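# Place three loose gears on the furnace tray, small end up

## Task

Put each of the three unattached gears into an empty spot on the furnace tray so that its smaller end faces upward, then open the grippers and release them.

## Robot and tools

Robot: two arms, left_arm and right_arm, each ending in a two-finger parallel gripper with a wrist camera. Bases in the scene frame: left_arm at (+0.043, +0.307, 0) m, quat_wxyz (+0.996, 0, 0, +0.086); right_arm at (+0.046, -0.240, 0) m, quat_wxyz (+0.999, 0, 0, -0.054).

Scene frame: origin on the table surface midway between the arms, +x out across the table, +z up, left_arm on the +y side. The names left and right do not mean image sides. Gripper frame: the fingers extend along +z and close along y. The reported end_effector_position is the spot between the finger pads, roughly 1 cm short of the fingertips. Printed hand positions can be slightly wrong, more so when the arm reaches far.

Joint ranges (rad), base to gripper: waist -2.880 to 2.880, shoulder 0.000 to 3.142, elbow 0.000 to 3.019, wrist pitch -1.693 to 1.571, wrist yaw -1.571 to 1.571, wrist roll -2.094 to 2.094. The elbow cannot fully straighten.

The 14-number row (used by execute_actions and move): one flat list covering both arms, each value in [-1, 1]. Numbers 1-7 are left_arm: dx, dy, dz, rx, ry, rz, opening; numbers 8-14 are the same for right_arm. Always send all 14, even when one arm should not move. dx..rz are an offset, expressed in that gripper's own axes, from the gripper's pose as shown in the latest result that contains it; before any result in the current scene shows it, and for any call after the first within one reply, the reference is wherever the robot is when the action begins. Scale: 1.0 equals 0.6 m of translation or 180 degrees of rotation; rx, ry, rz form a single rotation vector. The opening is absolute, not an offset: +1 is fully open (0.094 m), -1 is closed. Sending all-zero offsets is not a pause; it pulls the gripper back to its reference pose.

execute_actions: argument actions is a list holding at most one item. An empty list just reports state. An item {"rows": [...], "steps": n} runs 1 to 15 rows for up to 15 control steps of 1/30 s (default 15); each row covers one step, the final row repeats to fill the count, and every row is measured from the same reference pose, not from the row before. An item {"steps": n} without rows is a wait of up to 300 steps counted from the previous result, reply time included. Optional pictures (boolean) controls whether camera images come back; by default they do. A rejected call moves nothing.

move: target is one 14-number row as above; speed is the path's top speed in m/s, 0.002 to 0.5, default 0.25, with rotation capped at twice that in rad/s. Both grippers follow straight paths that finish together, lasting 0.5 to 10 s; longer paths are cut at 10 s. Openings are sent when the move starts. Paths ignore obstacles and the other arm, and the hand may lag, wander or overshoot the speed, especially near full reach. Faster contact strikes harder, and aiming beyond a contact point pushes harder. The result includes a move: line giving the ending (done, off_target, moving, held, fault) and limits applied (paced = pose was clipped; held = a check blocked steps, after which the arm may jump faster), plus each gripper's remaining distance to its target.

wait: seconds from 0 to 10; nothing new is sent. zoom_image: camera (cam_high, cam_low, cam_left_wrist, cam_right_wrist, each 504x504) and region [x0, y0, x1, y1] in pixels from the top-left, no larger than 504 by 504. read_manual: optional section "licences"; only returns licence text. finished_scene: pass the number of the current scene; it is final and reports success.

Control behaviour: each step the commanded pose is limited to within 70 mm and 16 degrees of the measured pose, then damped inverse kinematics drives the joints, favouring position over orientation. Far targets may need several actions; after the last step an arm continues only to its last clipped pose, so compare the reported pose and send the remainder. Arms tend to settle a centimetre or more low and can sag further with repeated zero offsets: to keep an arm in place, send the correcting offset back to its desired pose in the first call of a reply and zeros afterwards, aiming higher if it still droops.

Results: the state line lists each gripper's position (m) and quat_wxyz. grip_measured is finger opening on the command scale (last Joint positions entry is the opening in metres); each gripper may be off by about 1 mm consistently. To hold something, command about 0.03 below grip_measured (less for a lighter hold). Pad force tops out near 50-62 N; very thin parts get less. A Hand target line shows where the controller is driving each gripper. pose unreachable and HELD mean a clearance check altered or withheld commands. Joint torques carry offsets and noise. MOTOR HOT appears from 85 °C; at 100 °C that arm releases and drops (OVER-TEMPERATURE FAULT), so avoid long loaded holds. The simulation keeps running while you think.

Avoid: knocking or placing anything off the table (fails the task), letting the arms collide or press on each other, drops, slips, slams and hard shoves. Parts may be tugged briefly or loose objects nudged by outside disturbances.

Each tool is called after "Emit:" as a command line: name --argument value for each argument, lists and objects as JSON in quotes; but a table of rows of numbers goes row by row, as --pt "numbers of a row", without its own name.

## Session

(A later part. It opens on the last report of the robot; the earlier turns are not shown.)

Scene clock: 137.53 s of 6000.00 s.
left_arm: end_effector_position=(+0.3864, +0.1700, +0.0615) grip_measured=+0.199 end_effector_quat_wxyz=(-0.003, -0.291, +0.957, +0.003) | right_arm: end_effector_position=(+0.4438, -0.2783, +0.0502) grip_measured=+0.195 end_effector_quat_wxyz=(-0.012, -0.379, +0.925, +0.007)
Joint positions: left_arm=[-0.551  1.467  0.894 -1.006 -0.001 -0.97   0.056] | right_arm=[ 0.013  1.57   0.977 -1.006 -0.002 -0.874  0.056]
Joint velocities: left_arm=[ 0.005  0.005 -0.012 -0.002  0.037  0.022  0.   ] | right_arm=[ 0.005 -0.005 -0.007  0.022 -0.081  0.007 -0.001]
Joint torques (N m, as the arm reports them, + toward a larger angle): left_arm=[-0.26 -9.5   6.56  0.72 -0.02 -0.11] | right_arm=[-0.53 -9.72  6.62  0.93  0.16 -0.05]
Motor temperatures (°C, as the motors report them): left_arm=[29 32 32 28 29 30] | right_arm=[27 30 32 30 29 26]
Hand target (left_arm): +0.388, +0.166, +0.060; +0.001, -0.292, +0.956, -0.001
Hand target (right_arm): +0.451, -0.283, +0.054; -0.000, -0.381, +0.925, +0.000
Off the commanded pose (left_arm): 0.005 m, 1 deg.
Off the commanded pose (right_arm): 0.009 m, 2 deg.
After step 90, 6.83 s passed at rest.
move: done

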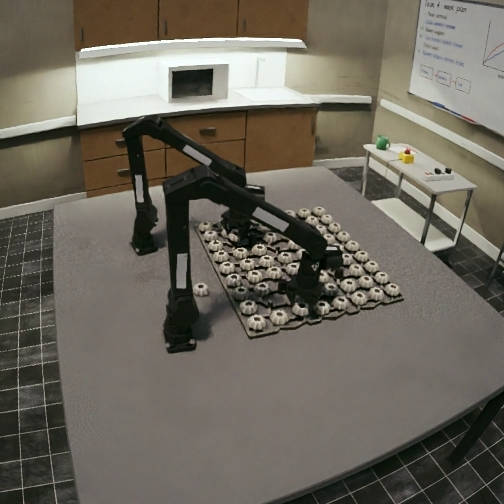

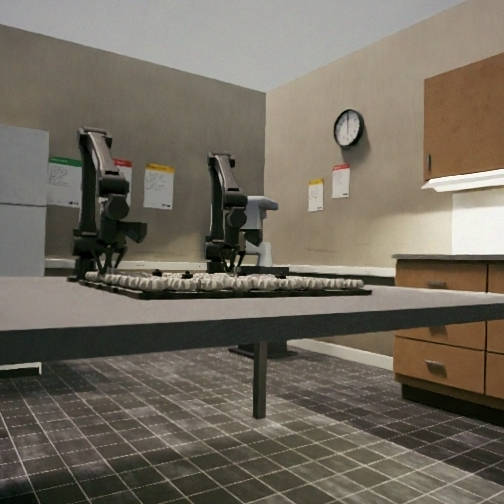

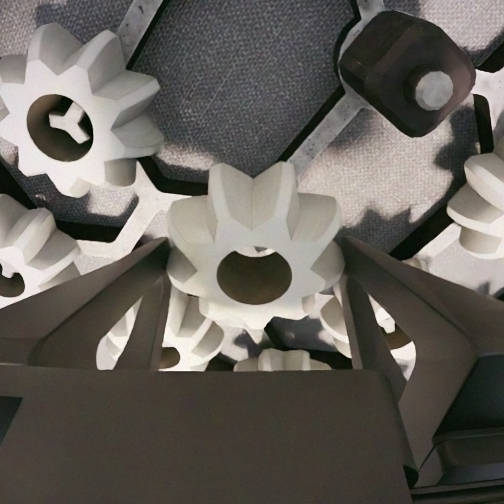

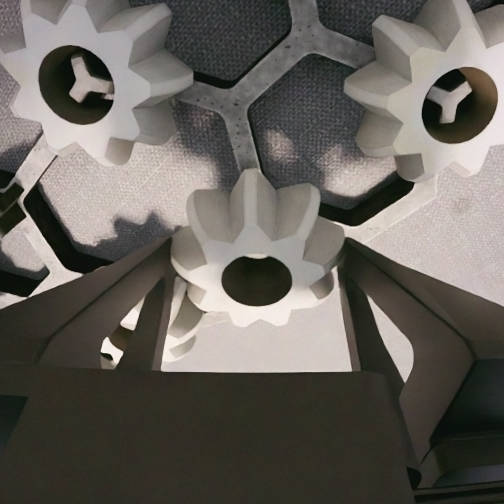

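Emit:
move --target '[-0.003,-0.004,0.047,0.003,-0.002,0,0.15, -0.007,-0.007,0.034,0.007,-0.005,0,0.15]' --speed 0.03

Scene clock: 141.60 s of 6000.00 s.
left_arm: end_effector_position=(+0.3880, +0.1702, +0.0455) grip_measured=+0.199 end_effector_quat_wxyz=(+0.005, -0.292, +0.956, -0.001) | right_arm: end_effector_position=(+0.4442, -0.2785, +0.0332) grip_measured=+0.195 end_effector_quat_wxyz=(-0.008, -0.380, +0.925, +0.005)
Joint positions: left_arm=[-0.55   1.487  0.866 -0.94  -0.004 -0.971  0.056] | right_arm=[ 0.013  1.594  0.953 -0.949 -0.001 -0.875  0.056]
Joint velocities: left_arm=[-0.034 -0.015  0.002  0.002 -0.051  0.007  0.001] | right_arm=[-0.005 -0.015  0.007  0.002  0.022 -0.037  0.   ]
Joint torques (N m, as the arm reports them, + toward a larger angle): left_arm=[ 0.5  -7.91  6.01  1.33  0.03  0.  ] | right_arm=[ 1.08 -8.81  5.58  1.52  0.13  0.13]
Motor temperatures (°C, as the motors report them): left_arm=[29 32 32 28 29 30] | right_arm=[27 30 32 30 29 26]
Hand target (left_arm): +0.389, +0.169, +0.034; +0.002, -0.291, +0.957, -0.001
Hand target (right_arm): +0.449, -0.279, +0.030; -0.000, -0.380, +0.925, +0.000
Off the commanded pose (left_arm): 0.012 m, 0 deg.
Off the commanded pose (right_arm): 0.006 m, 1 deg.
move: off_target (left_arm)

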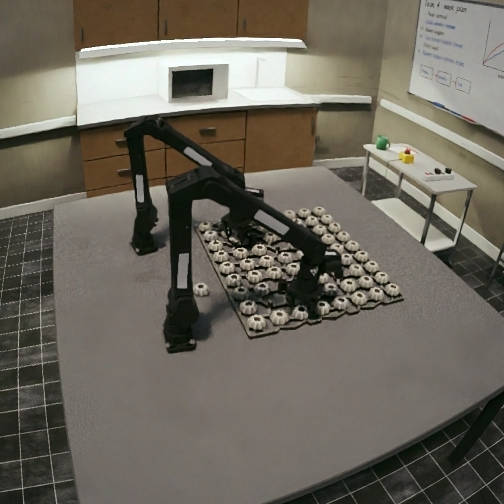

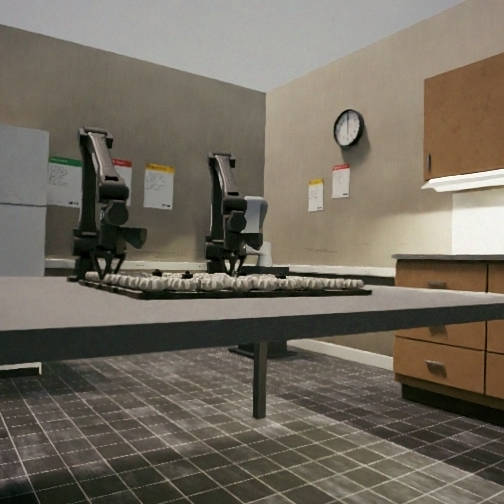

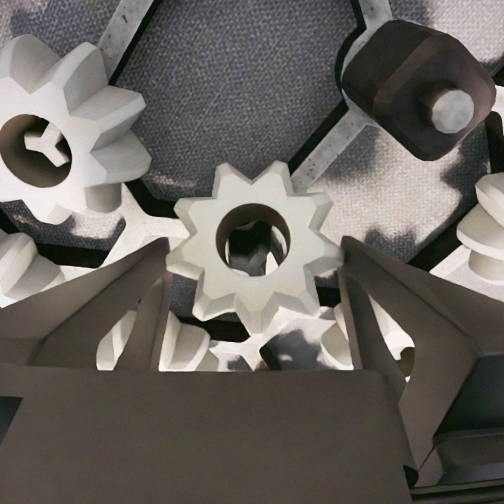

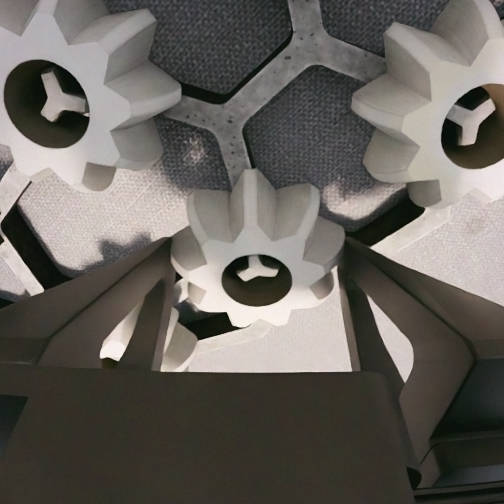

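Emit:
zoom_image --camera "cam_left_wrist" --region '[150, 150, 360, 360]'

Region (150, 150, 360, 360) of cam_left_wrist's 504x504 image, scaled by 2.400, with more detail than that image has.

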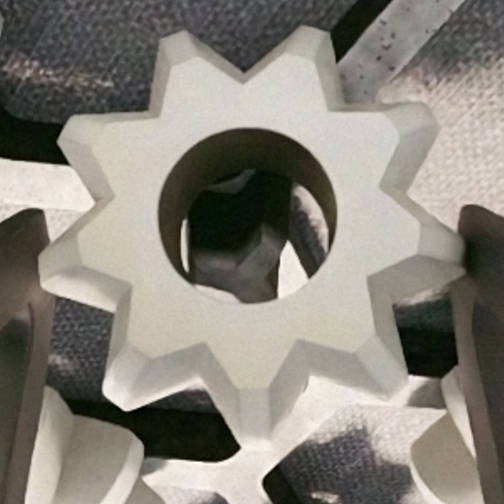

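Emit:
move --target '[0.018,0.002,0.0,0,0,0,0.15, 0,0,0,0,0,0,0.45]' --speed 0.02

Scene clock: 148.00 s of 6000.00 s.
left_arm: end_effector_position=(+0.3851, +0.1690, +0.0445) grip_measured=+0.199 end_effector_quat_wxyz=(+0.005, -0.293, +0.956, +0.002) | right_arm: end_effector_position=(+0.4442, -0.2785, +0.0332) grip_measured=+0.449 end_effector_quat_wxyz=(-0.008, -0.380, +0.925, +0.005)
Joint positions: left_arm=[-0.558  1.485  0.86  -0.94  -0.009 -0.982  0.056] | right_arm=[ 0.013  1.594  0.953 -0.949 -0.001 -0.875  0.068]
Joint velocities: left_arm=[-0.015 -0.015 -0.002 -0.002 -0.022  0.007 -0.   ] | right_arm=[ 0.005  0.015 -0.007 -0.007 -0.022 -0.037  0.   ]
Joint torques (N m, as the arm reports them, + toward a larger angle): left_arm=[ -0.43 -10.79   5.64   0.31   0.07  -0.15] | right_arm=[ 0.91 -9.42  5.92  0.63  0.    0.09]
Motor temperatures (°C, as the motors report them): left_arm=[29 32 31 28 29 30] | right_arm=[27 30 31 30 29 26]
Hand target (left_arm): +0.379, +0.165, +0.045; +0.005, -0.292, +0.956, -0.001
Hand target (right_arm): +0.444, -0.279, +0.033; -0.008, -0.380, +0.925, +0.005
Off the commanded pose (left_arm): 0.008 m, 0 deg.
Off the commanded pose (right_arm): 0.000 m, 0 deg.
After step 90, 2.63 s passed at rest.
move: done

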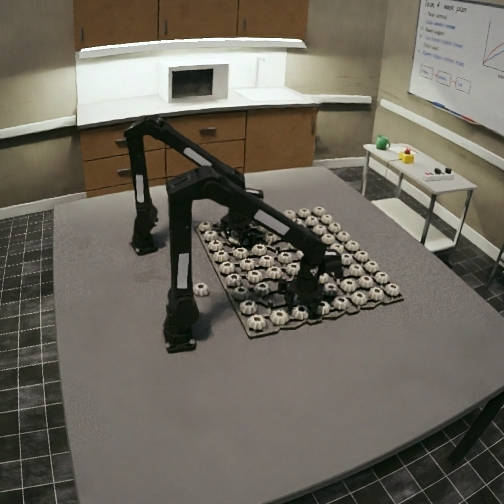

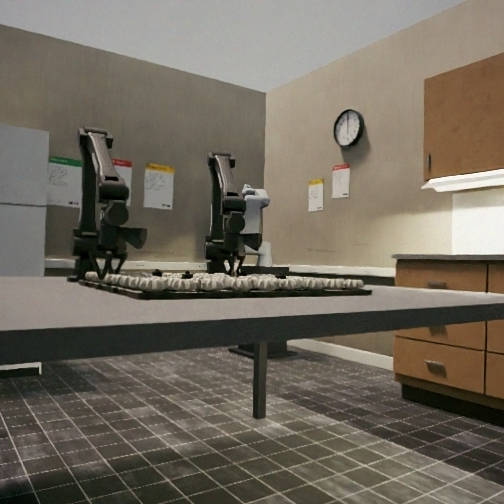

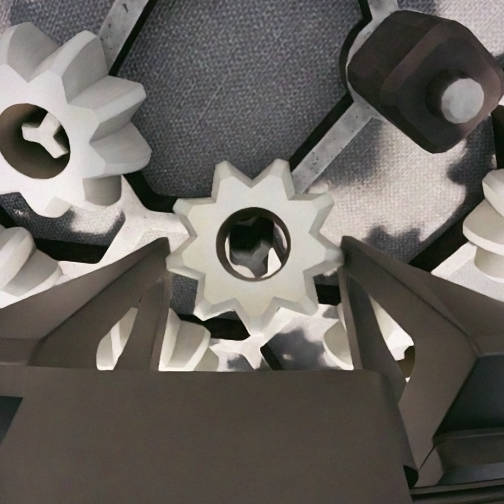

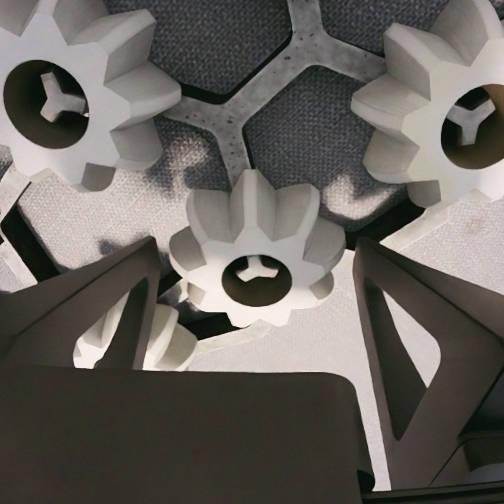

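Emit:
execute_actions --actions '[{"rows": [[0.010,0,0.001,0,0,0,0.15, -0.011,-0.011,-0.016,0.006,-0.006,0,0.5],[0.011,0,0.002,0,0,0,0.15, -0.022,-0.022,-0.032,0.013,-0.012,0,0.5],[0.012,0,0.003,0,0,0,0.15, -0.033,-0.033,-0.047,0.019,-0.0175,0,0.5],[0.013,0,0.004,0,0,0,0.15, -0.033,-0.033,-0.053,0.019,-0.0175,0,0.5],[0.014,0,0.005,0,0,0,0.15, -0.033,-0.033,-0.060,0.019,-0.0175,0,0.5],[0.015,0,0.006,0,0,0,0.15, -0.033,-0.033,-0.067,0.019,-0.0175,0,0.5],[0.016,0,0.007,0,0,0,0.15, -0.033,-0.033,-0.073,0.019,-0.0175,0,0.5],[0.017,0,0.008,0,0,0,0.15, -0.033,-0.033,-0.080,0.019,-0.0175,0,0.5],[0.018,0,0.009,0,0,0,0.15, -0.033,-0.033,-0.087,0.019,-0.0175,0,0.5],[0.019,0,0.010,0,0,0,0.15, -0.033,-0.033,-0.093,0.019,-0.0175,0,0.5],[0.020,0,0.011,0,0,0,0.15, -0.033,-0.033,-0.100,0.019,-0.0175,0,0.5],[0.021,0,0.012,0,0,0,0.15, -0.033,-0.033,-0.107,0.019,-0.0175,0,0.5],[0.022,0,0.013,0,0,0,0.15, -0.033,-0.033,-0.113,0.019,-0.0175,0,0.5],[0.023,0,0.013,0,0,0,0.15, -0.033,-0.033,-0.120,0.019,-0.0175,0,0.5],[0.023,0,0.013,0,0,0,0.15, -0.033,-0.033,-0.127,0.019,-0.0175,0,0.5]], "steps": 15}]' --pictures false

Emit:
wait --seconds 0.5

Scene clock: 166.33 s of 6000.00 s.
left_arm: end_effector_position=(+0.3841, +0.1681, +0.0431) grip_measured=+0.199 end_effector_quat_wxyz=(+0.012, -0.298, +0.955, +0.003) | right_arm: end_effector_position=(+0.4491, -0.2787, +0.0721) grip_measured=+0.499 end_effector_quat_wxyz=(-0.000, -0.380, +0.925, +0.002)
Joint positions: left_arm=[-0.566  1.481  0.851 -0.927 -0.019 -0.999  0.056] | right_arm=[ 0.013  1.535  1.003 -1.042 -0.003 -0.875  0.07 ]
Joint velocities: left_arm=[-0.015 -0.015 -0.012  0.027  0.007 -0.037  0.001] | right_arm=[ 0.015 -0.171  0.237 -0.325  0.037  0.007  0.   ]
Joint torques (N m, as the arm reports them, + toward a larger angle): left_arm=[-1.3  -9.25  5.12  0.63  0.25 -0.15] | right_arm=[  1.78 -10.75  10.19   0.18  -0.08   0.12]
Motor temperatures (°C, as the motors report them): left_arm=[29 32 30 28 29 30] | right_arm=[27 30 31 30 29 26]
Hand target (left_arm): +0.374, +0.162, +0.036; +0.005, -0.293, +0.956, +0.002
Hand target (right_arm): +0.473, -0.278, +0.108; +0.029, -0.380, +0.924, -0.012
Off the commanded pose (left_arm): 0.014 m, 1 deg.
Off the commanded pose (right_arm): 0.044 m, 4 deg.
Steps of this call (steps 1 to 90: nothing new was sent; then 14.83 s passed at rest; steps 91 to 105: all 15 steps of this action). Readings (end_effector_position):
91: left_arm (+0.3851, +0.1691, +0.0445) | right_arm (+0.4442, -0.2785, +0.0332)
92: left_arm (+0.3852, +0.1690, +0.0445) | right_arm (+0.4442, -0.2784, +0.0332)
94: left_arm (+0.3851, +0.1689, +0.0445) | right_arm (+0.4443, -0.2783, +0.0336)
98: left_arm (+0.3849, +0.1689, +0.0440) | right_arm (+0.4433, -0.2782, +0.0409)
105: the state above

Scene clock: 166.83 s of 6000.00 s.
left_arm: end_effector_position=(+0.3841, +0.1680, +0.0430) grip_measured=+0.199 end_effector_quat_wxyz=(+0.012, -0.298, +0.954, +0.003) | right_arm: end_effector_position=(+0.4539, -0.2792, +0.0862) grip_measured=+0.499 end_effector_quat_wxyz=(+0.008, -0.380, +0.925, -0.002)
Joint positions: left_arm=[-0.567  1.481  0.851 -0.926 -0.02  -1.001  0.056] | right_arm=[ 0.013  1.516  1.025 -1.064 -0.003 -0.875  0.07 ]
Joint velocities: left_arm=[-0.005 -0.005 -0.017 -0.012 -0.081 -0.066 -0.   ] | right_arm=[-0.005 -0.015 -0.007 -0.007 -0.007  0.007  0.001]
Joint torques (N m, as the arm reports them, + toward a larger angle): left_arm=[-1.29 -9.58  5.17  0.65  0.27 -0.13] | right_arm=[  1.34 -10.28   9.66   0.08  -0.09   0.15]
Motor temperatures (°C, as the motors report them): left_arm=[29 32 30 28 29 30] | right_arm=[27 30 31 30 29 26]
Hand target (left_arm): +0.374, +0.162, +0.036; +0.005, -0.294, +0.956, +0.002
Hand target (right_arm): +0.473, -0.278, +0.108; +0.029, -0.380, +0.924, -0.012
Off the commanded pose (left_arm): 0.014 m, 1 deg.
Off the commanded pose (right_arm): 0.030 m, 3 deg.
Steps of this call (steps 1 to 15: nothing new was sent). Readings (end_effector_position):
1: left_arm (+0.3842, +0.1680, +0.0431) | right_arm (+0.4503, -0.2788, +0.0765)
2: left_arm (+0.3841, +0.1680, +0.0430) | right_arm (+0.4518, -0.2790, +0.0802)
4: left_arm (+0.3841, +0.1680, +0.0430) | right_arm (+0.4541, -0.2792, +0.0850)
8: left_arm (+0.3841, +0.1680, +0.0430) | right_arm (+0.4540, -0.2792, +0.0862)
15: the state above

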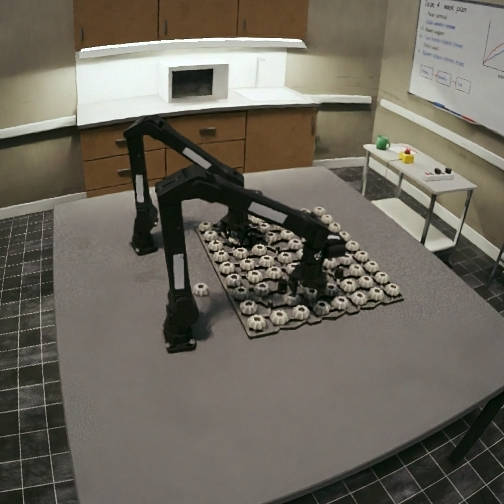

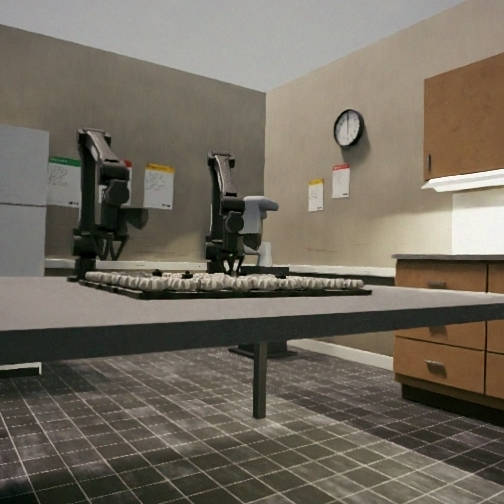

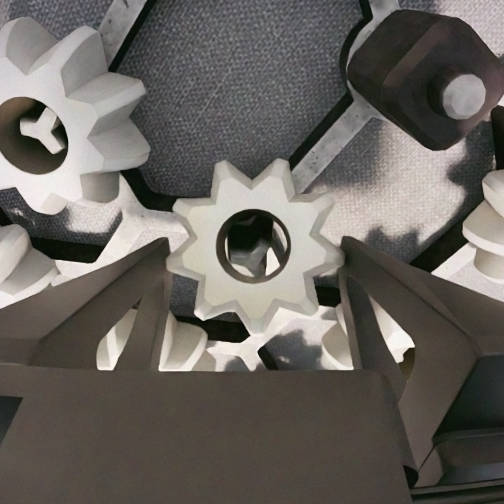

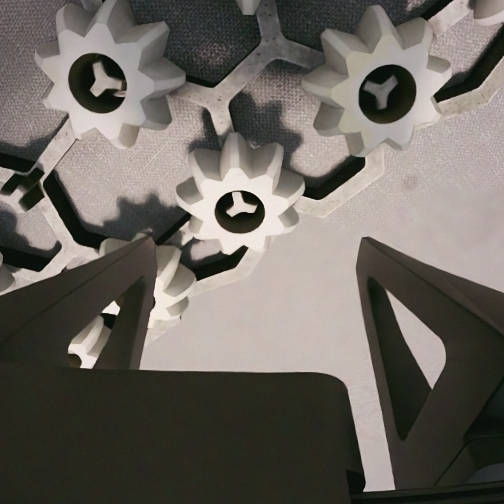

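Emit:
move --target '[-0.002,0,0.02,0,0,0,0.192, 0.029,0.603,-0.03,0,0,0,0.8]' --speed 0.25

Scene clock: 181.63 s of 6000.00 s.
left_arm: end_effector_position=(+0.3845, +0.1682, +0.0430) grip_measured=+0.205 end_effector_quat_wxyz=(+0.014, -0.298, +0.954, +0.003) | right_arm: end_effector_position=(+0.1834, -0.0334, +0.0970) grip_measured=+0.799 end_effector_quat_wxyz=(+0.003, -0.386, +0.922, +0.001)
Joint positions: left_arm=[-0.567  1.481  0.851 -0.924 -0.022 -1.001  0.057] | right_arm=[ 1.096  1.06   0.653 -1.158  0.001  0.194  0.085]
Joint velocities: left_arm=[-0.005 -0.015  0.002  0.002 -0.037  0.022  0.   ] | right_arm=[-0.015 -0.015 -0.012  0.002 -0.022 -0.022 -0.002]
Joint torques (N m, as the arm reports them, + toward a larger angle): left_arm=[ 0.7  -7.98  5.7   1.45 -0.01  0.01] | right_arm=[ 0.35 -3.13  7.17  0.1   0.27  0.18]
Motor temperatures (°C, as the motors report them): left_arm=[29 32 30 28 29 30] | right_arm=[27 31 32 30 29 26]
Hand target (left_arm): +0.385, +0.169, +0.032; +0.012, -0.298, +0.954, +0.003
Hand target (right_arm): +0.183, -0.034, +0.099; +0.000, -0.380, +0.925, -0.002
Off the commanded pose (left_arm): 0.012 m, 0 deg.
Off the commanded pose (right_arm): 0.005 m, 1 deg.
After step 90, 9.63 s passed at rest.
move: off_target (left_arm)

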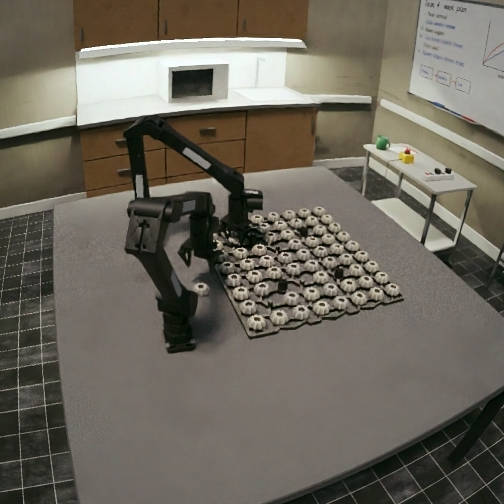

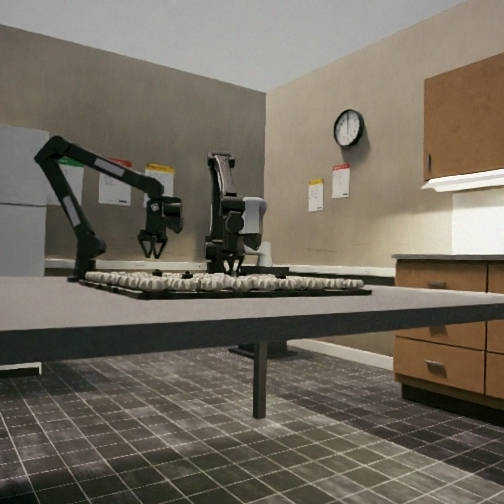

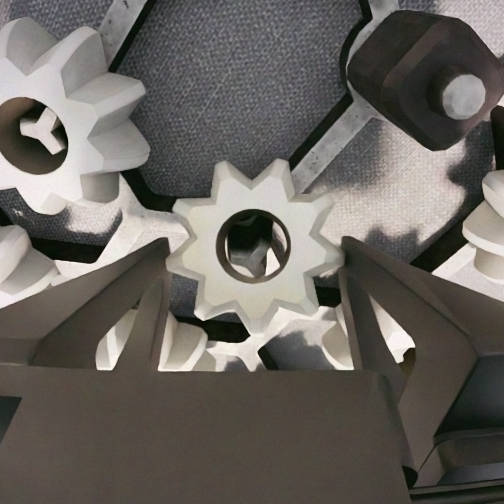

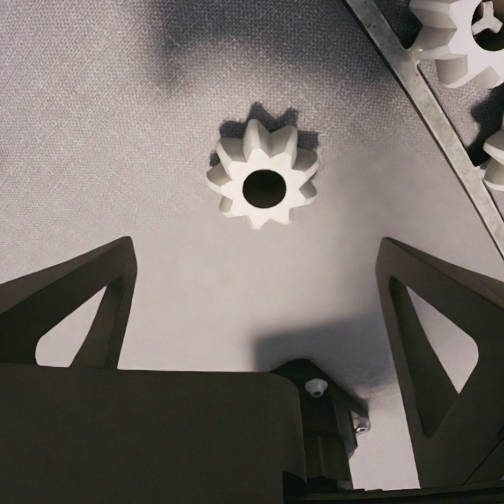

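Emit:
execute_actions --actions '[{"rows": [[0,0,0,0,0,0,0.15, 0.001,-0.0005,0.004,0,0,0,0.8],[0,0,0,0,0,0,0.15, 0.002,-0.001,0.009,0,0,0,0.8],[0,0,0,0,0,0,0.15, 0.003,-0.0015,0.013,0,0,0,0.8],[-0.008,-0.013,-0.016,0.007,-0.0045,0,0.15, 0.004,-0.002,0.018,0,0,0,0.8],[-0.017,-0.026,-0.032,0.014,-0.009,0,0.15, 0.005,-0.0025,0.022,0,0,0,0.8],[-0.025,-0.039,-0.047,0.0214,-0.0137,0,0.15, 0.006,-0.003,0.027,0,0,0,0.8],[-0.025,-0.039,-0.054,0.0214,-0.0137,0,0.15, 0.007,-0.0035,0.031,0,0,0,0.8],[-0.025,-0.039,-0.061,0.0214,-0.0137,0,0.15, 0.008,-0.004,0.036,0,0,0,0.8],[-0.025,-0.039,-0.068,0.0214,-0.0137,0,0.15, 0.009,-0.0045,0.040,0,0,0,0.8],[-0.025,-0.039,-0.076,0.0214,-0.0137,0,0.15, 0.010,-0.005,0.045,0,0,0,0.8],[-0.025,-0.039,-0.084,0.0214,-0.0137,0,0.15, 0.011,-0.0055,0.049,0,0,0,0.8],[-0.025,-0.039,-0.092,0.0214,-0.0137,0,0.15, 0.012,-0.006,0.054,0,0,0,0.8],[-0.025,-0.039,-0.100,0.0214,-0.0137,0,0.15, 0.012,-0.0065,0.058,0,0,0,0.8],[-0.025,-0.039,-0.110,0.0214,-0.0137,0,0.15, 0.012,-0.007,0.063,0,0,0,0.8],[-0.025,-0.039,-0.120,0.0214,-0.0137,0,0.15, 0.012,-0.007,0.067,0,0,0,0.8]], "steps": 15}]' --pictures false

Emit:
wait --seconds 0.4

Scene clock: 197.53 s of 6000.00 s.
left_arm: end_effector_position=(+0.3827, +0.1694, +0.0657) grip_measured=+0.196 end_effector_quat_wxyz=(+0.012, -0.298, +0.954, +0.006) | right_arm: end_effector_position=(+0.1776, -0.0427, +0.0656) grip_measured=+0.799 end_effector_quat_wxyz=(+0.000, -0.386, +0.923, -0.000)
Joint positions: left_arm=[-0.567  1.441  0.88  -1.    -0.025 -1.001  0.056] | right_arm=[ 1.094  1.079  0.573 -1.065  0.001  0.194  0.085]
Joint velocities: left_arm=[ 0.005 -0.278  0.188 -0.52   0.081 -0.037  0.001] | right_arm=[-0.024  0.112 -0.12   0.281 -0.095 -0.066 -0.001]
Joint torques (N m, as the arm reports them, + toward a larger angle): left_arm=[  0.55 -12.91  11.7   -0.15  -0.02  -0.05] | right_arm=[ 0.35 -2.7   6.16  1.02  0.13 -0.01]
Motor temperatures (°C, as the motors report them): left_arm=[29 32 30 28 29 30] | right_arm=[27 30 32 30 29 26]
Hand target (left_arm): +0.406, +0.157, +0.113; +0.045, -0.297, +0.953, -0.024
Hand target (right_arm): +0.181, -0.043, +0.058; +0.003, -0.386, +0.922, +0.001
Off the commanded pose (left_arm): 0.057 m, 5 deg.
Off the commanded pose (right_arm): 0.010 m, 0 deg.
Steps of this call (steps 1 to 90: nothing new was sent; then 12.40 s passed at rest; steps 91 to 105: all 15 steps of this action). Readings (end_effector_position):
91: left_arm (+0.3846, +0.1681, +0.0431) | right_arm (+0.1834, -0.0334, +0.0970)
92: left_arm (+0.3846, +0.1681, +0.0433) | right_arm (+0.1832, -0.0336, +0.0967)
94: left_arm (+0.3846, +0.1681, +0.0434) | right_arm (+0.1827, -0.0344, +0.0946)
98: left_arm (+0.3849, +0.1682, +0.0443) | right_arm (+0.1802, -0.0382, +0.0849)
105: the state above

Scene clock: 197.93 s of 6000.00 s.
left_arm: end_effector_position=(+0.3851, +0.1684, +0.0861) grip_measured=+0.196 end_effector_quat_wxyz=(+0.021, -0.299, +0.954, -0.001) | right_arm: end_effector_position=(+0.1777, -0.0436, +0.0592) grip_measured=+0.799 end_effector_quat_wxyz=(-0.002, -0.386, +0.923, -0.002)
Joint positions: left_arm=[-0.567  1.402  0.901 -1.036 -0.025 -1.001  0.056] | right_arm=[ 1.092  1.093  0.563 -1.046  0.001  0.192  0.085]
Joint velocities: left_arm=[ 0.005 -0.015  0.007 -0.022  0.037 -0.022 -0.   ] | right_arm=[-0.005 -0.024 -0.002  0.007 -0.11  -0.11  -0.001]
Joint torques (N m, as the arm reports them, + toward a larger angle): left_arm=[  0.12 -10.51  11.12  -0.16   0.    -0.04] | right_arm=[ 0.15 -2.92  6.23  1.16  0.13 -0.03]
Motor temperatures (°C, as the motors report them): left_arm=[29 32 30 28 29 30] | right_arm=[27 30 32 30 29 26]
Hand target (left_arm): +0.405, +0.157, +0.113; +0.045, -0.297, +0.953, -0.023
Hand target (right_arm): +0.181, -0.043, +0.058; +0.003, -0.386, +0.922, +0.001
Off the commanded pose (left_arm): 0.039 m, 4 deg.
Off the commanded pose (right_arm): 0.005 m, 1 deg.
Steps of this call (steps 1 to 12: nothing new was sent). Readings (end_effector_position):
1: left_arm (+0.3821, +0.1697, +0.0706) | right_arm (+0.1777, -0.0430, +0.0632)
2: left_arm (+0.3822, +0.1696, +0.0752) | right_arm (+0.1776, -0.0434, +0.0613)
4: left_arm (+0.3837, +0.1690, +0.0822) | right_arm (+0.1775, -0.0440, +0.0595)
8: left_arm (+0.3855, +0.1682, +0.0862) | right_arm (+0.1777, -0.0436, +0.0592)
12: the state above

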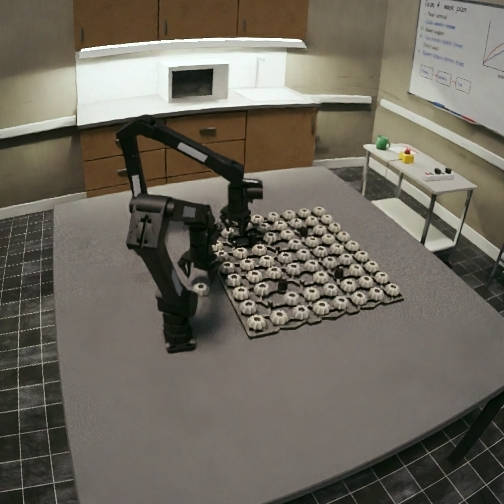

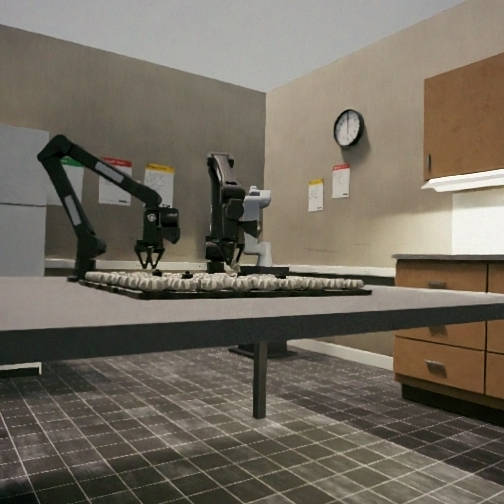

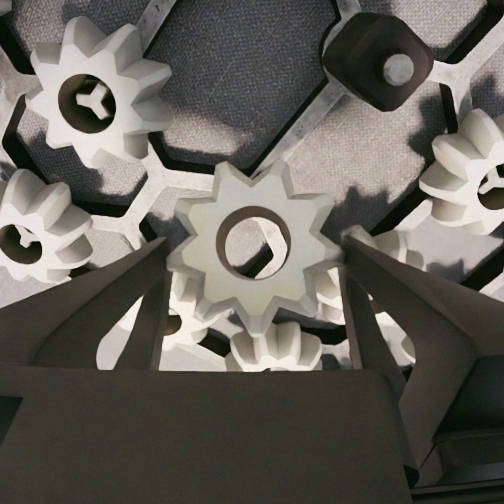

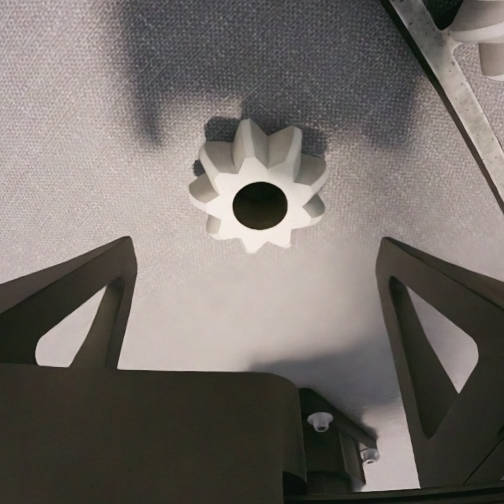

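Emit:
move --target '[-0.261,0.39,-0.05,0,0,0,0.15, -0.012,-0.003,0.077,0,0,0,0.7]' --speed 0.2

Scene clock: 204.43 s of 6000.00 s.
left_arm: end_effector_position=(+0.3527, +0.4380, +0.0975) grip_measured=+0.196 end_effector_quat_wxyz=(-0.002, -0.307, +0.952, -0.004) | right_arm: end_effector_position=(+0.1815, -0.0401, +0.0162) grip_measured=+0.701 end_effector_quat_wxyz=(-0.003, -0.386, +0.923, -0.003)
Joint positions: left_arm=[ 0.235  1.326  0.861 -1.112  0.008 -0.217  0.056] | right_arm=[ 1.087  1.211  0.509 -0.877  0.001  0.187  0.08 ]
Joint velocities: left_arm=[-0.005 -0.005 -0.017  0.002 -0.007  0.11  -0.001] | right_arm=[ 0.005 -0.015 -0.017 -0.022  0.051 -0.007 -0.   ]
Joint torques (N m, as the arm reports them, + toward a larger angle): left_arm=[ 0.02 -7.7  11.86 -0.16  0.09  0.05] | right_arm=[-0.35 -3.93  5.27  1.12  0.12 -0.03]
Motor temperatures (°C, as the motors report them): left_arm=[29 32 31 28 29 30] | right_arm=[27 30 32 30 29 26]
Hand target (left_arm): +0.377, +0.446, +0.121; +0.025, -0.299, +0.954, -0.003
Hand target (right_arm): +0.184, -0.041, +0.013; -0.002, -0.386, +0.923, -0.002
Off the commanded pose (left_arm): 0.036 m, 3 deg.
Off the commanded pose (right_arm): 0.004 m, 0 deg.
After step 90, 1.50 s passed at rest.
move: off_target (left_arm)

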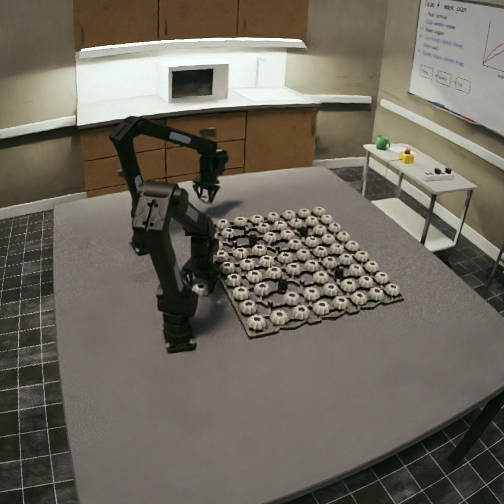

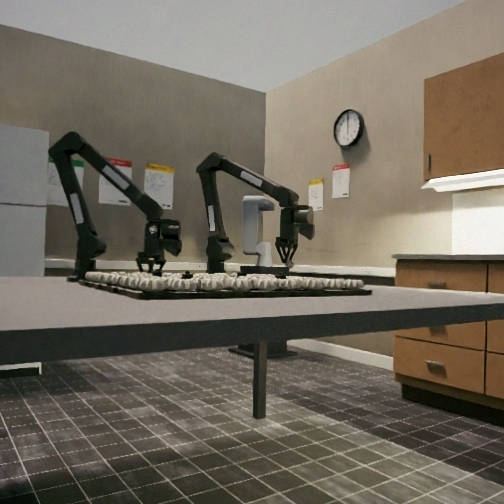

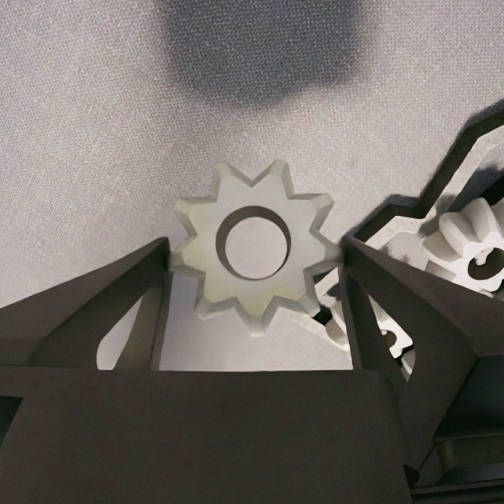

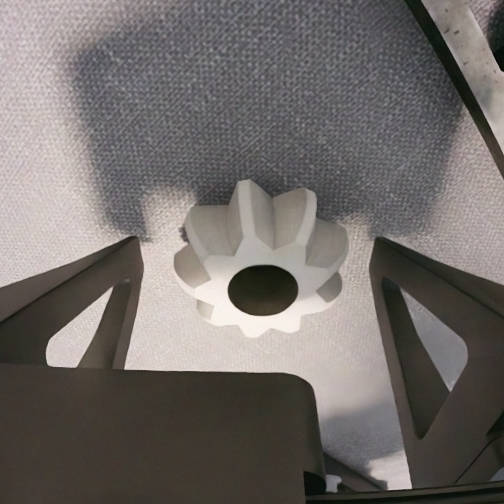

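Emit:
move --target '[-0.02,0.027,0.135,0,0,0,0.175, 0,0,0,0,0,0,0.13]' --speed 0.06

Scene clock: 209.60 s of 6000.00 s.
left_arm: end_effector_position=(+0.3558, +0.4558, +0.0269) grip_measured=+0.196 end_effector_quat_wxyz=(+0.004, -0.307, +0.952, -0.004) | right_arm: end_effector_position=(+0.1816, -0.0401, +0.0162) grip_measured=+0.178 end_effector_quat_wxyz=(-0.003, -0.386, +0.923, -0.003)
Joint positions: left_arm=[ 0.279  1.463  0.778 -0.879  0.008 -0.174  0.056] | right_arm=[ 1.087  1.211  0.509 -0.877  0.001  0.187  0.055]
Joint velocities: left_arm=[ 0.005 -0.005 -0.007  0.012  0.022  0.051 -0.001] | right_arm=[ 0.015 -0.015  0.007 -0.002 -0.007  0.051 -0.   ]
Joint torques (N m, as the arm reports them, + toward a larger angle): left_arm=[ 1.17 -7.45  5.79  0.98  0.01  0.1 ] | right_arm=[ 0.51 -4.03  5.65  0.59  0.11  0.1 ]
Motor temperatures (°C, as the motors report them): left_arm=[29 32 32 28 29 30] | right_arm=[27 30 31 30 29 26]
Hand target (left_arm): +0.353, +0.458, +0.017; -0.002, -0.307, +0.952, -0.005
Hand target (right_arm): +0.182, -0.040, +0.016; -0.003, -0.386, +0.923, -0.003
Off the commanded pose (left_arm): 0.011 m, 1 deg.
Off the commanded pose (right_arm): 0.000 m, 0 deg.
After step 90, 0.50 s passed at rest.
move: off_target (left_arm)

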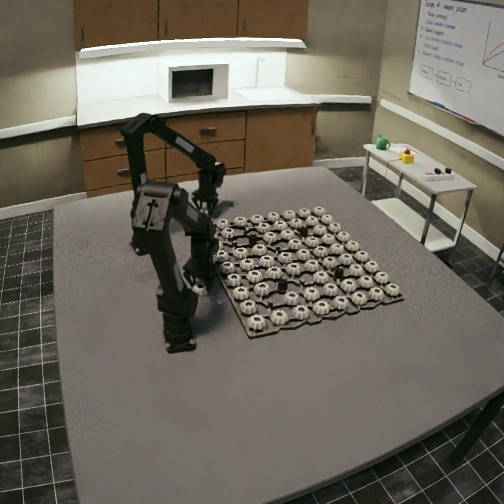

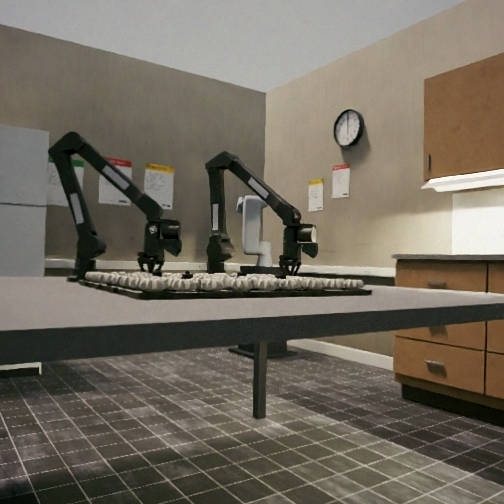

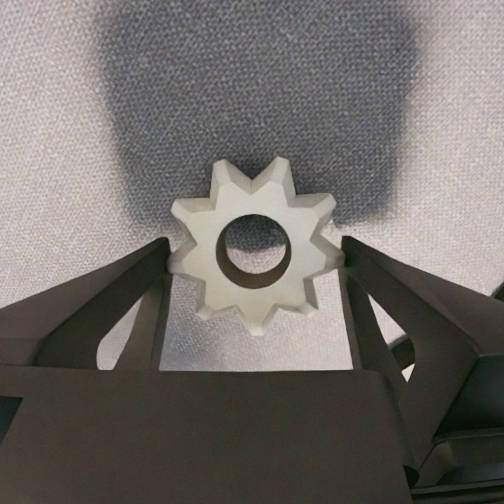

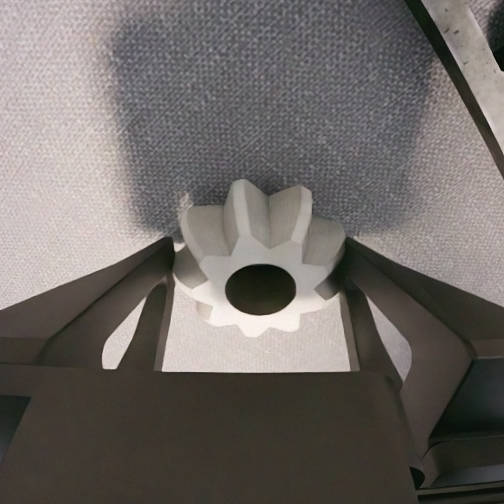

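Emit:
move --target '[0,0,0,0,0,0,0.5, -0.03,0.006,-0.17,0,-0.02,0,0.13]' --speed 0.15

Scene clock: 217.03 s of 6000.00 s.
left_arm: end_effector_position=(+0.3558, +0.4558, +0.0269) grip_measured=+0.498 end_effector_quat_wxyz=(+0.004, -0.307, +0.952, -0.004) | right_arm: end_effector_position=(+0.1798, -0.0433, +0.0898) grip_measured=+0.178 end_effector_quat_wxyz=(-0.003, -0.387, +0.922, -0.007)
Joint positions: left_arm=[ 0.279  1.463  0.778 -0.879  0.008 -0.174  0.07 ] | right_arm=[ 1.091  1.052  0.627 -1.159  0.009  0.189  0.055]
Joint velocities: left_arm=[-0.005  0.005 -0.007 -0.012 -0.022  0.007 -0.001] | right_arm=[-0.015 -0.005 -0.002 -0.027  0.007 -0.022 -0.   ]
Joint torques (N m, as the arm reports them, + toward a larger angle): left_arm=[ 0.42 -9.05  6.29  0.27  0.   -0.03] | right_arm=[ 1.75 -4.18 11.19  0.19  0.26  0.23]
Motor temperatures (°C, as the motors report them): left_arm=[29 32 31 28 29 30] | right_arm=[27 30 31 30 29 26]
Hand target (left_arm): +0.356, +0.456, +0.027; +0.004, -0.307, +0.952, -0.004
Hand target (right_arm): +0.191, -0.023, +0.117; +0.026, -0.386, +0.922, +0.010
Off the commanded pose (left_arm): 0.000 m, 0 deg.
Off the commanded pose (right_arm): 0.036 m, 4 deg.
After step 90, 3.33 s passed at rest.
move: off_target (right_arm)

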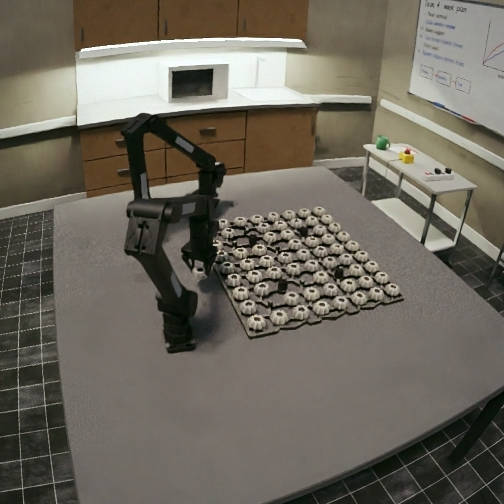

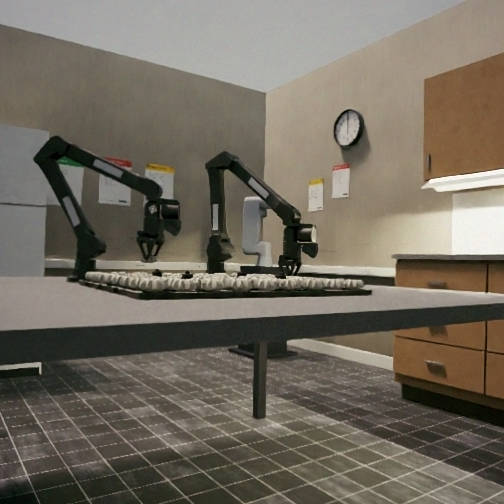

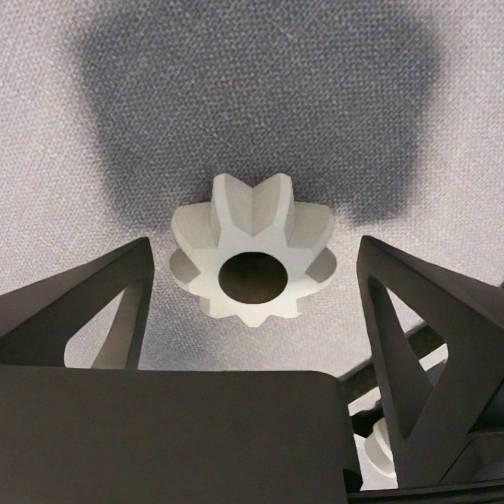

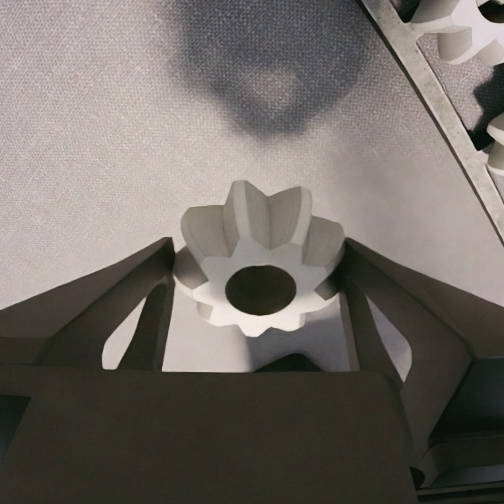

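Emit:
move --target '[0,0,0.012,0,0,0,0.5, -0.084,-0.452,-0.092,0.019,-0.0175,0,0.13]' --speed 0.2

Emit:
execute_actions --actions '[{"rows": [[0,0,0,0,0,0,0.14, -0.033,-0.033,-0.047,0.019,-0.0175,0,0.13]], "steps": 12}]'

Scene clock: 225.30 s of 6000.00 s.
left_arm: end_effector_position=(+0.3577, +0.4567, +0.0269) grip_measured=+0.498 end_effector_quat_wxyz=(+0.008, -0.307, +0.952, -0.003) | right_arm: end_effector_position=(+0.3823, -0.1986, +0.1221) grip_measured=+0.178 end_effector_quat_wxyz=(+0.003, -0.383, +0.924, -0.015)
Joint positions: left_arm=[ 0.279  1.463  0.778 -0.87   0.008 -0.174  0.07 ] | right_arm=[ 0.247  1.29   0.9   -1.167  0.028 -0.647  0.055]
Joint velocities: left_arm=[ 0.015 -0.005  0.002 -0.007 -0.007 -0.051 -0.001] | right_arm=[-0.024  0.005  0.007  0.002  0.066 -0.007  0.   ]
Joint torques (N m, as the arm reports them, + toward a larger angle): left_arm=[ 0.4  -8.    5.75  0.79  0.   -0.02] | right_arm=[ 1.27 -6.61 11.56  0.66  0.   -0.05]
Motor temperatures (°C, as the motors report them): left_arm=[29 32 31 28 29 30] | right_arm=[27 30 33 30 29 26]
Hand target (left_arm): +0.356, +0.456, +0.020; +0.004, -0.307, +0.952, -0.004
Hand target (right_arm): +0.410, -0.195, +0.151; +0.040, -0.387, +0.921, -0.024
Off the commanded pose (left_arm): 0.007 m, 0 deg.
Off the commanded pose (right_arm): 0.037 m, 4 deg.
After step 90, 3.33 s passed at rest.
move: off_target (right_arm)

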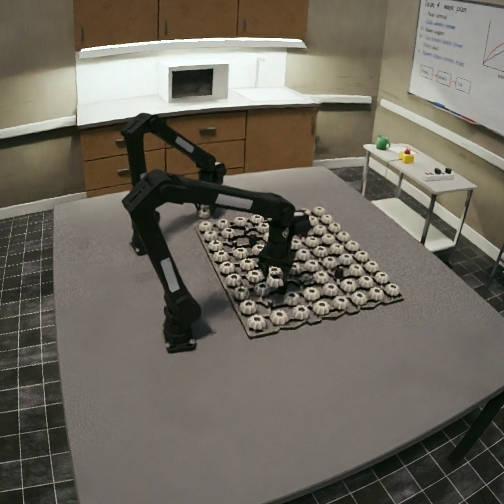

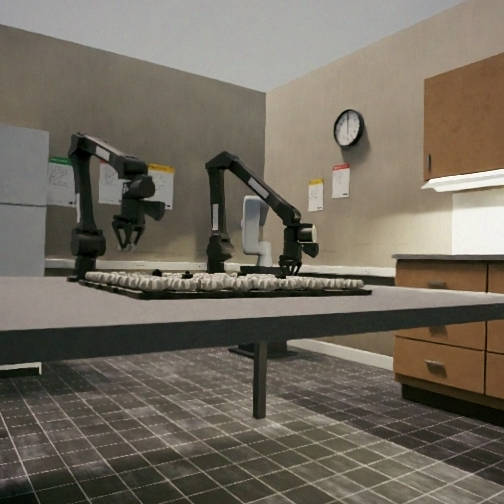

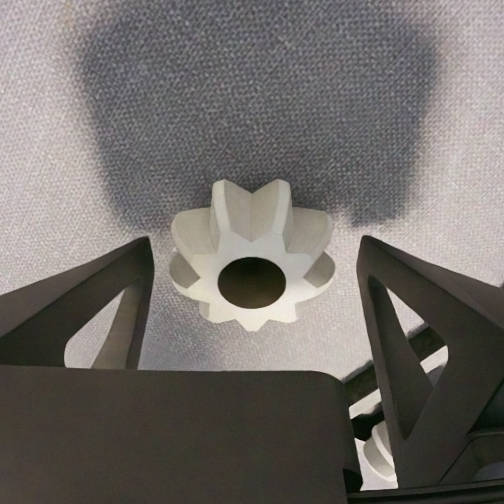

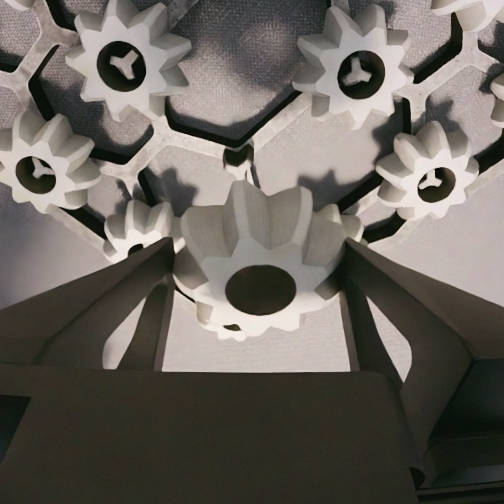

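Scene clock: 225.70 s of 6000.00 s.
left_arm: end_effector_position=(+0.3577, +0.4567, +0.0269) grip_measured=+0.142 end_effector_quat_wxyz=(+0.008, -0.307, +0.952, -0.003) | right_arm: end_effector_position=(+0.3825, -0.2004, +0.1221) grip_measured=+0.178 end_effector_quat_wxyz=(+0.001, -0.383, +0.924, -0.020)
Joint positions: left_arm=[ 0.279  1.463  0.778 -0.87   0.008 -0.174  0.054] | right_arm=[ 0.247  1.29   0.9   -1.167  0.039 -0.647  0.055]
Joint velocities: left_arm=[-0.024 -0.005 -0.002 -0.007  0.007 -0.037  0.   ] | right_arm=[-0.015 -0.024  0.012 -0.002  0.037 -0.037 -0.001]
Joint torques (N m, as the arm reports them, + toward a larger angle): left_arm=[ 0.42 -9.09  6.29  0.28  0.02 -0.02] | right_arm=[ 1.34 -7.66 11.24  0.7   0.24  0.05]
Motor temperatures (°C, as the motors report them): left_arm=[29 32 31 28 29 30] | right_arm=[27 30 33 30 29 26]
Hand target (left_arm): +0.358, +0.457, +0.027; +0.008, -0.307, +0.952, -0.003
Hand target (right_arm): +0.408, -0.197, +0.151; +0.040, -0.383, +0.922, -0.032
Off the commanded pose (left_arm): 0.000 m, 0 deg.
Off the commanded pose (right_arm): 0.040 m, 5 deg.
Steps of this call (steps 1 to 12: all 12 steps of this action). Readings (end_effector_position):
1: left_arm (+0.3577, +0.4567, +0.0269) | right_arm (+0.3824, -0.1992, +0.1221)
2: left_arm (+0.3576, +0.4568, +0.0269) | right_arm (+0.3825, -0.2000, +0.1221)
4: left_arm (+0.3577, +0.4567, +0.0269) | right_arm (+0.3825, -0.2004, +0.1221)
8: left_arm (+0.3577, +0.4567, +0.0269) | right_arm (+0.3825, -0.2004, +0.1221)
12: the state above

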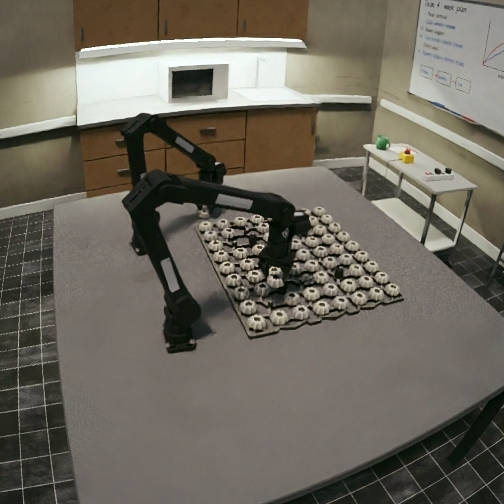

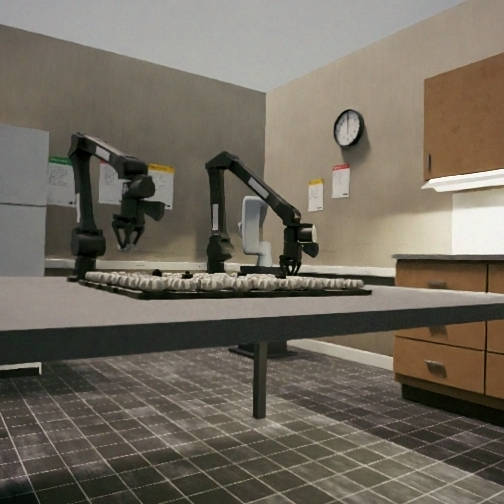

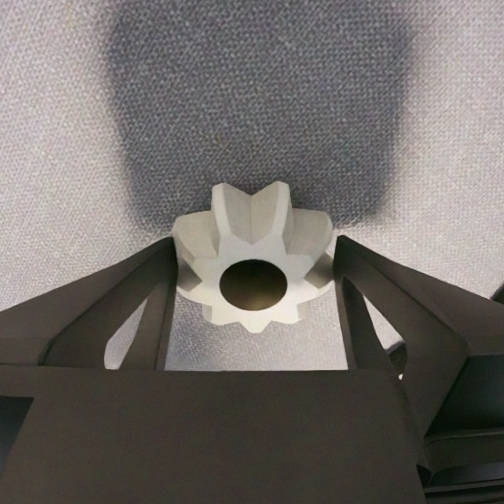

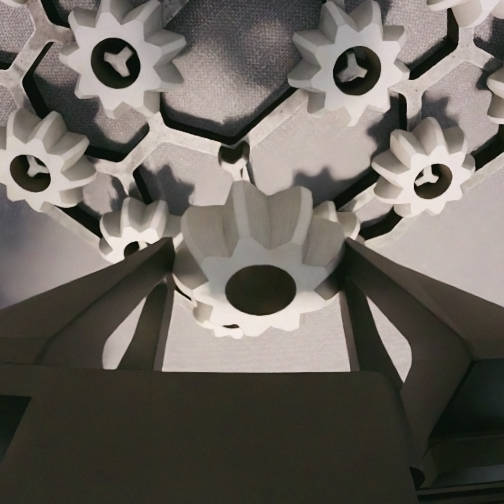

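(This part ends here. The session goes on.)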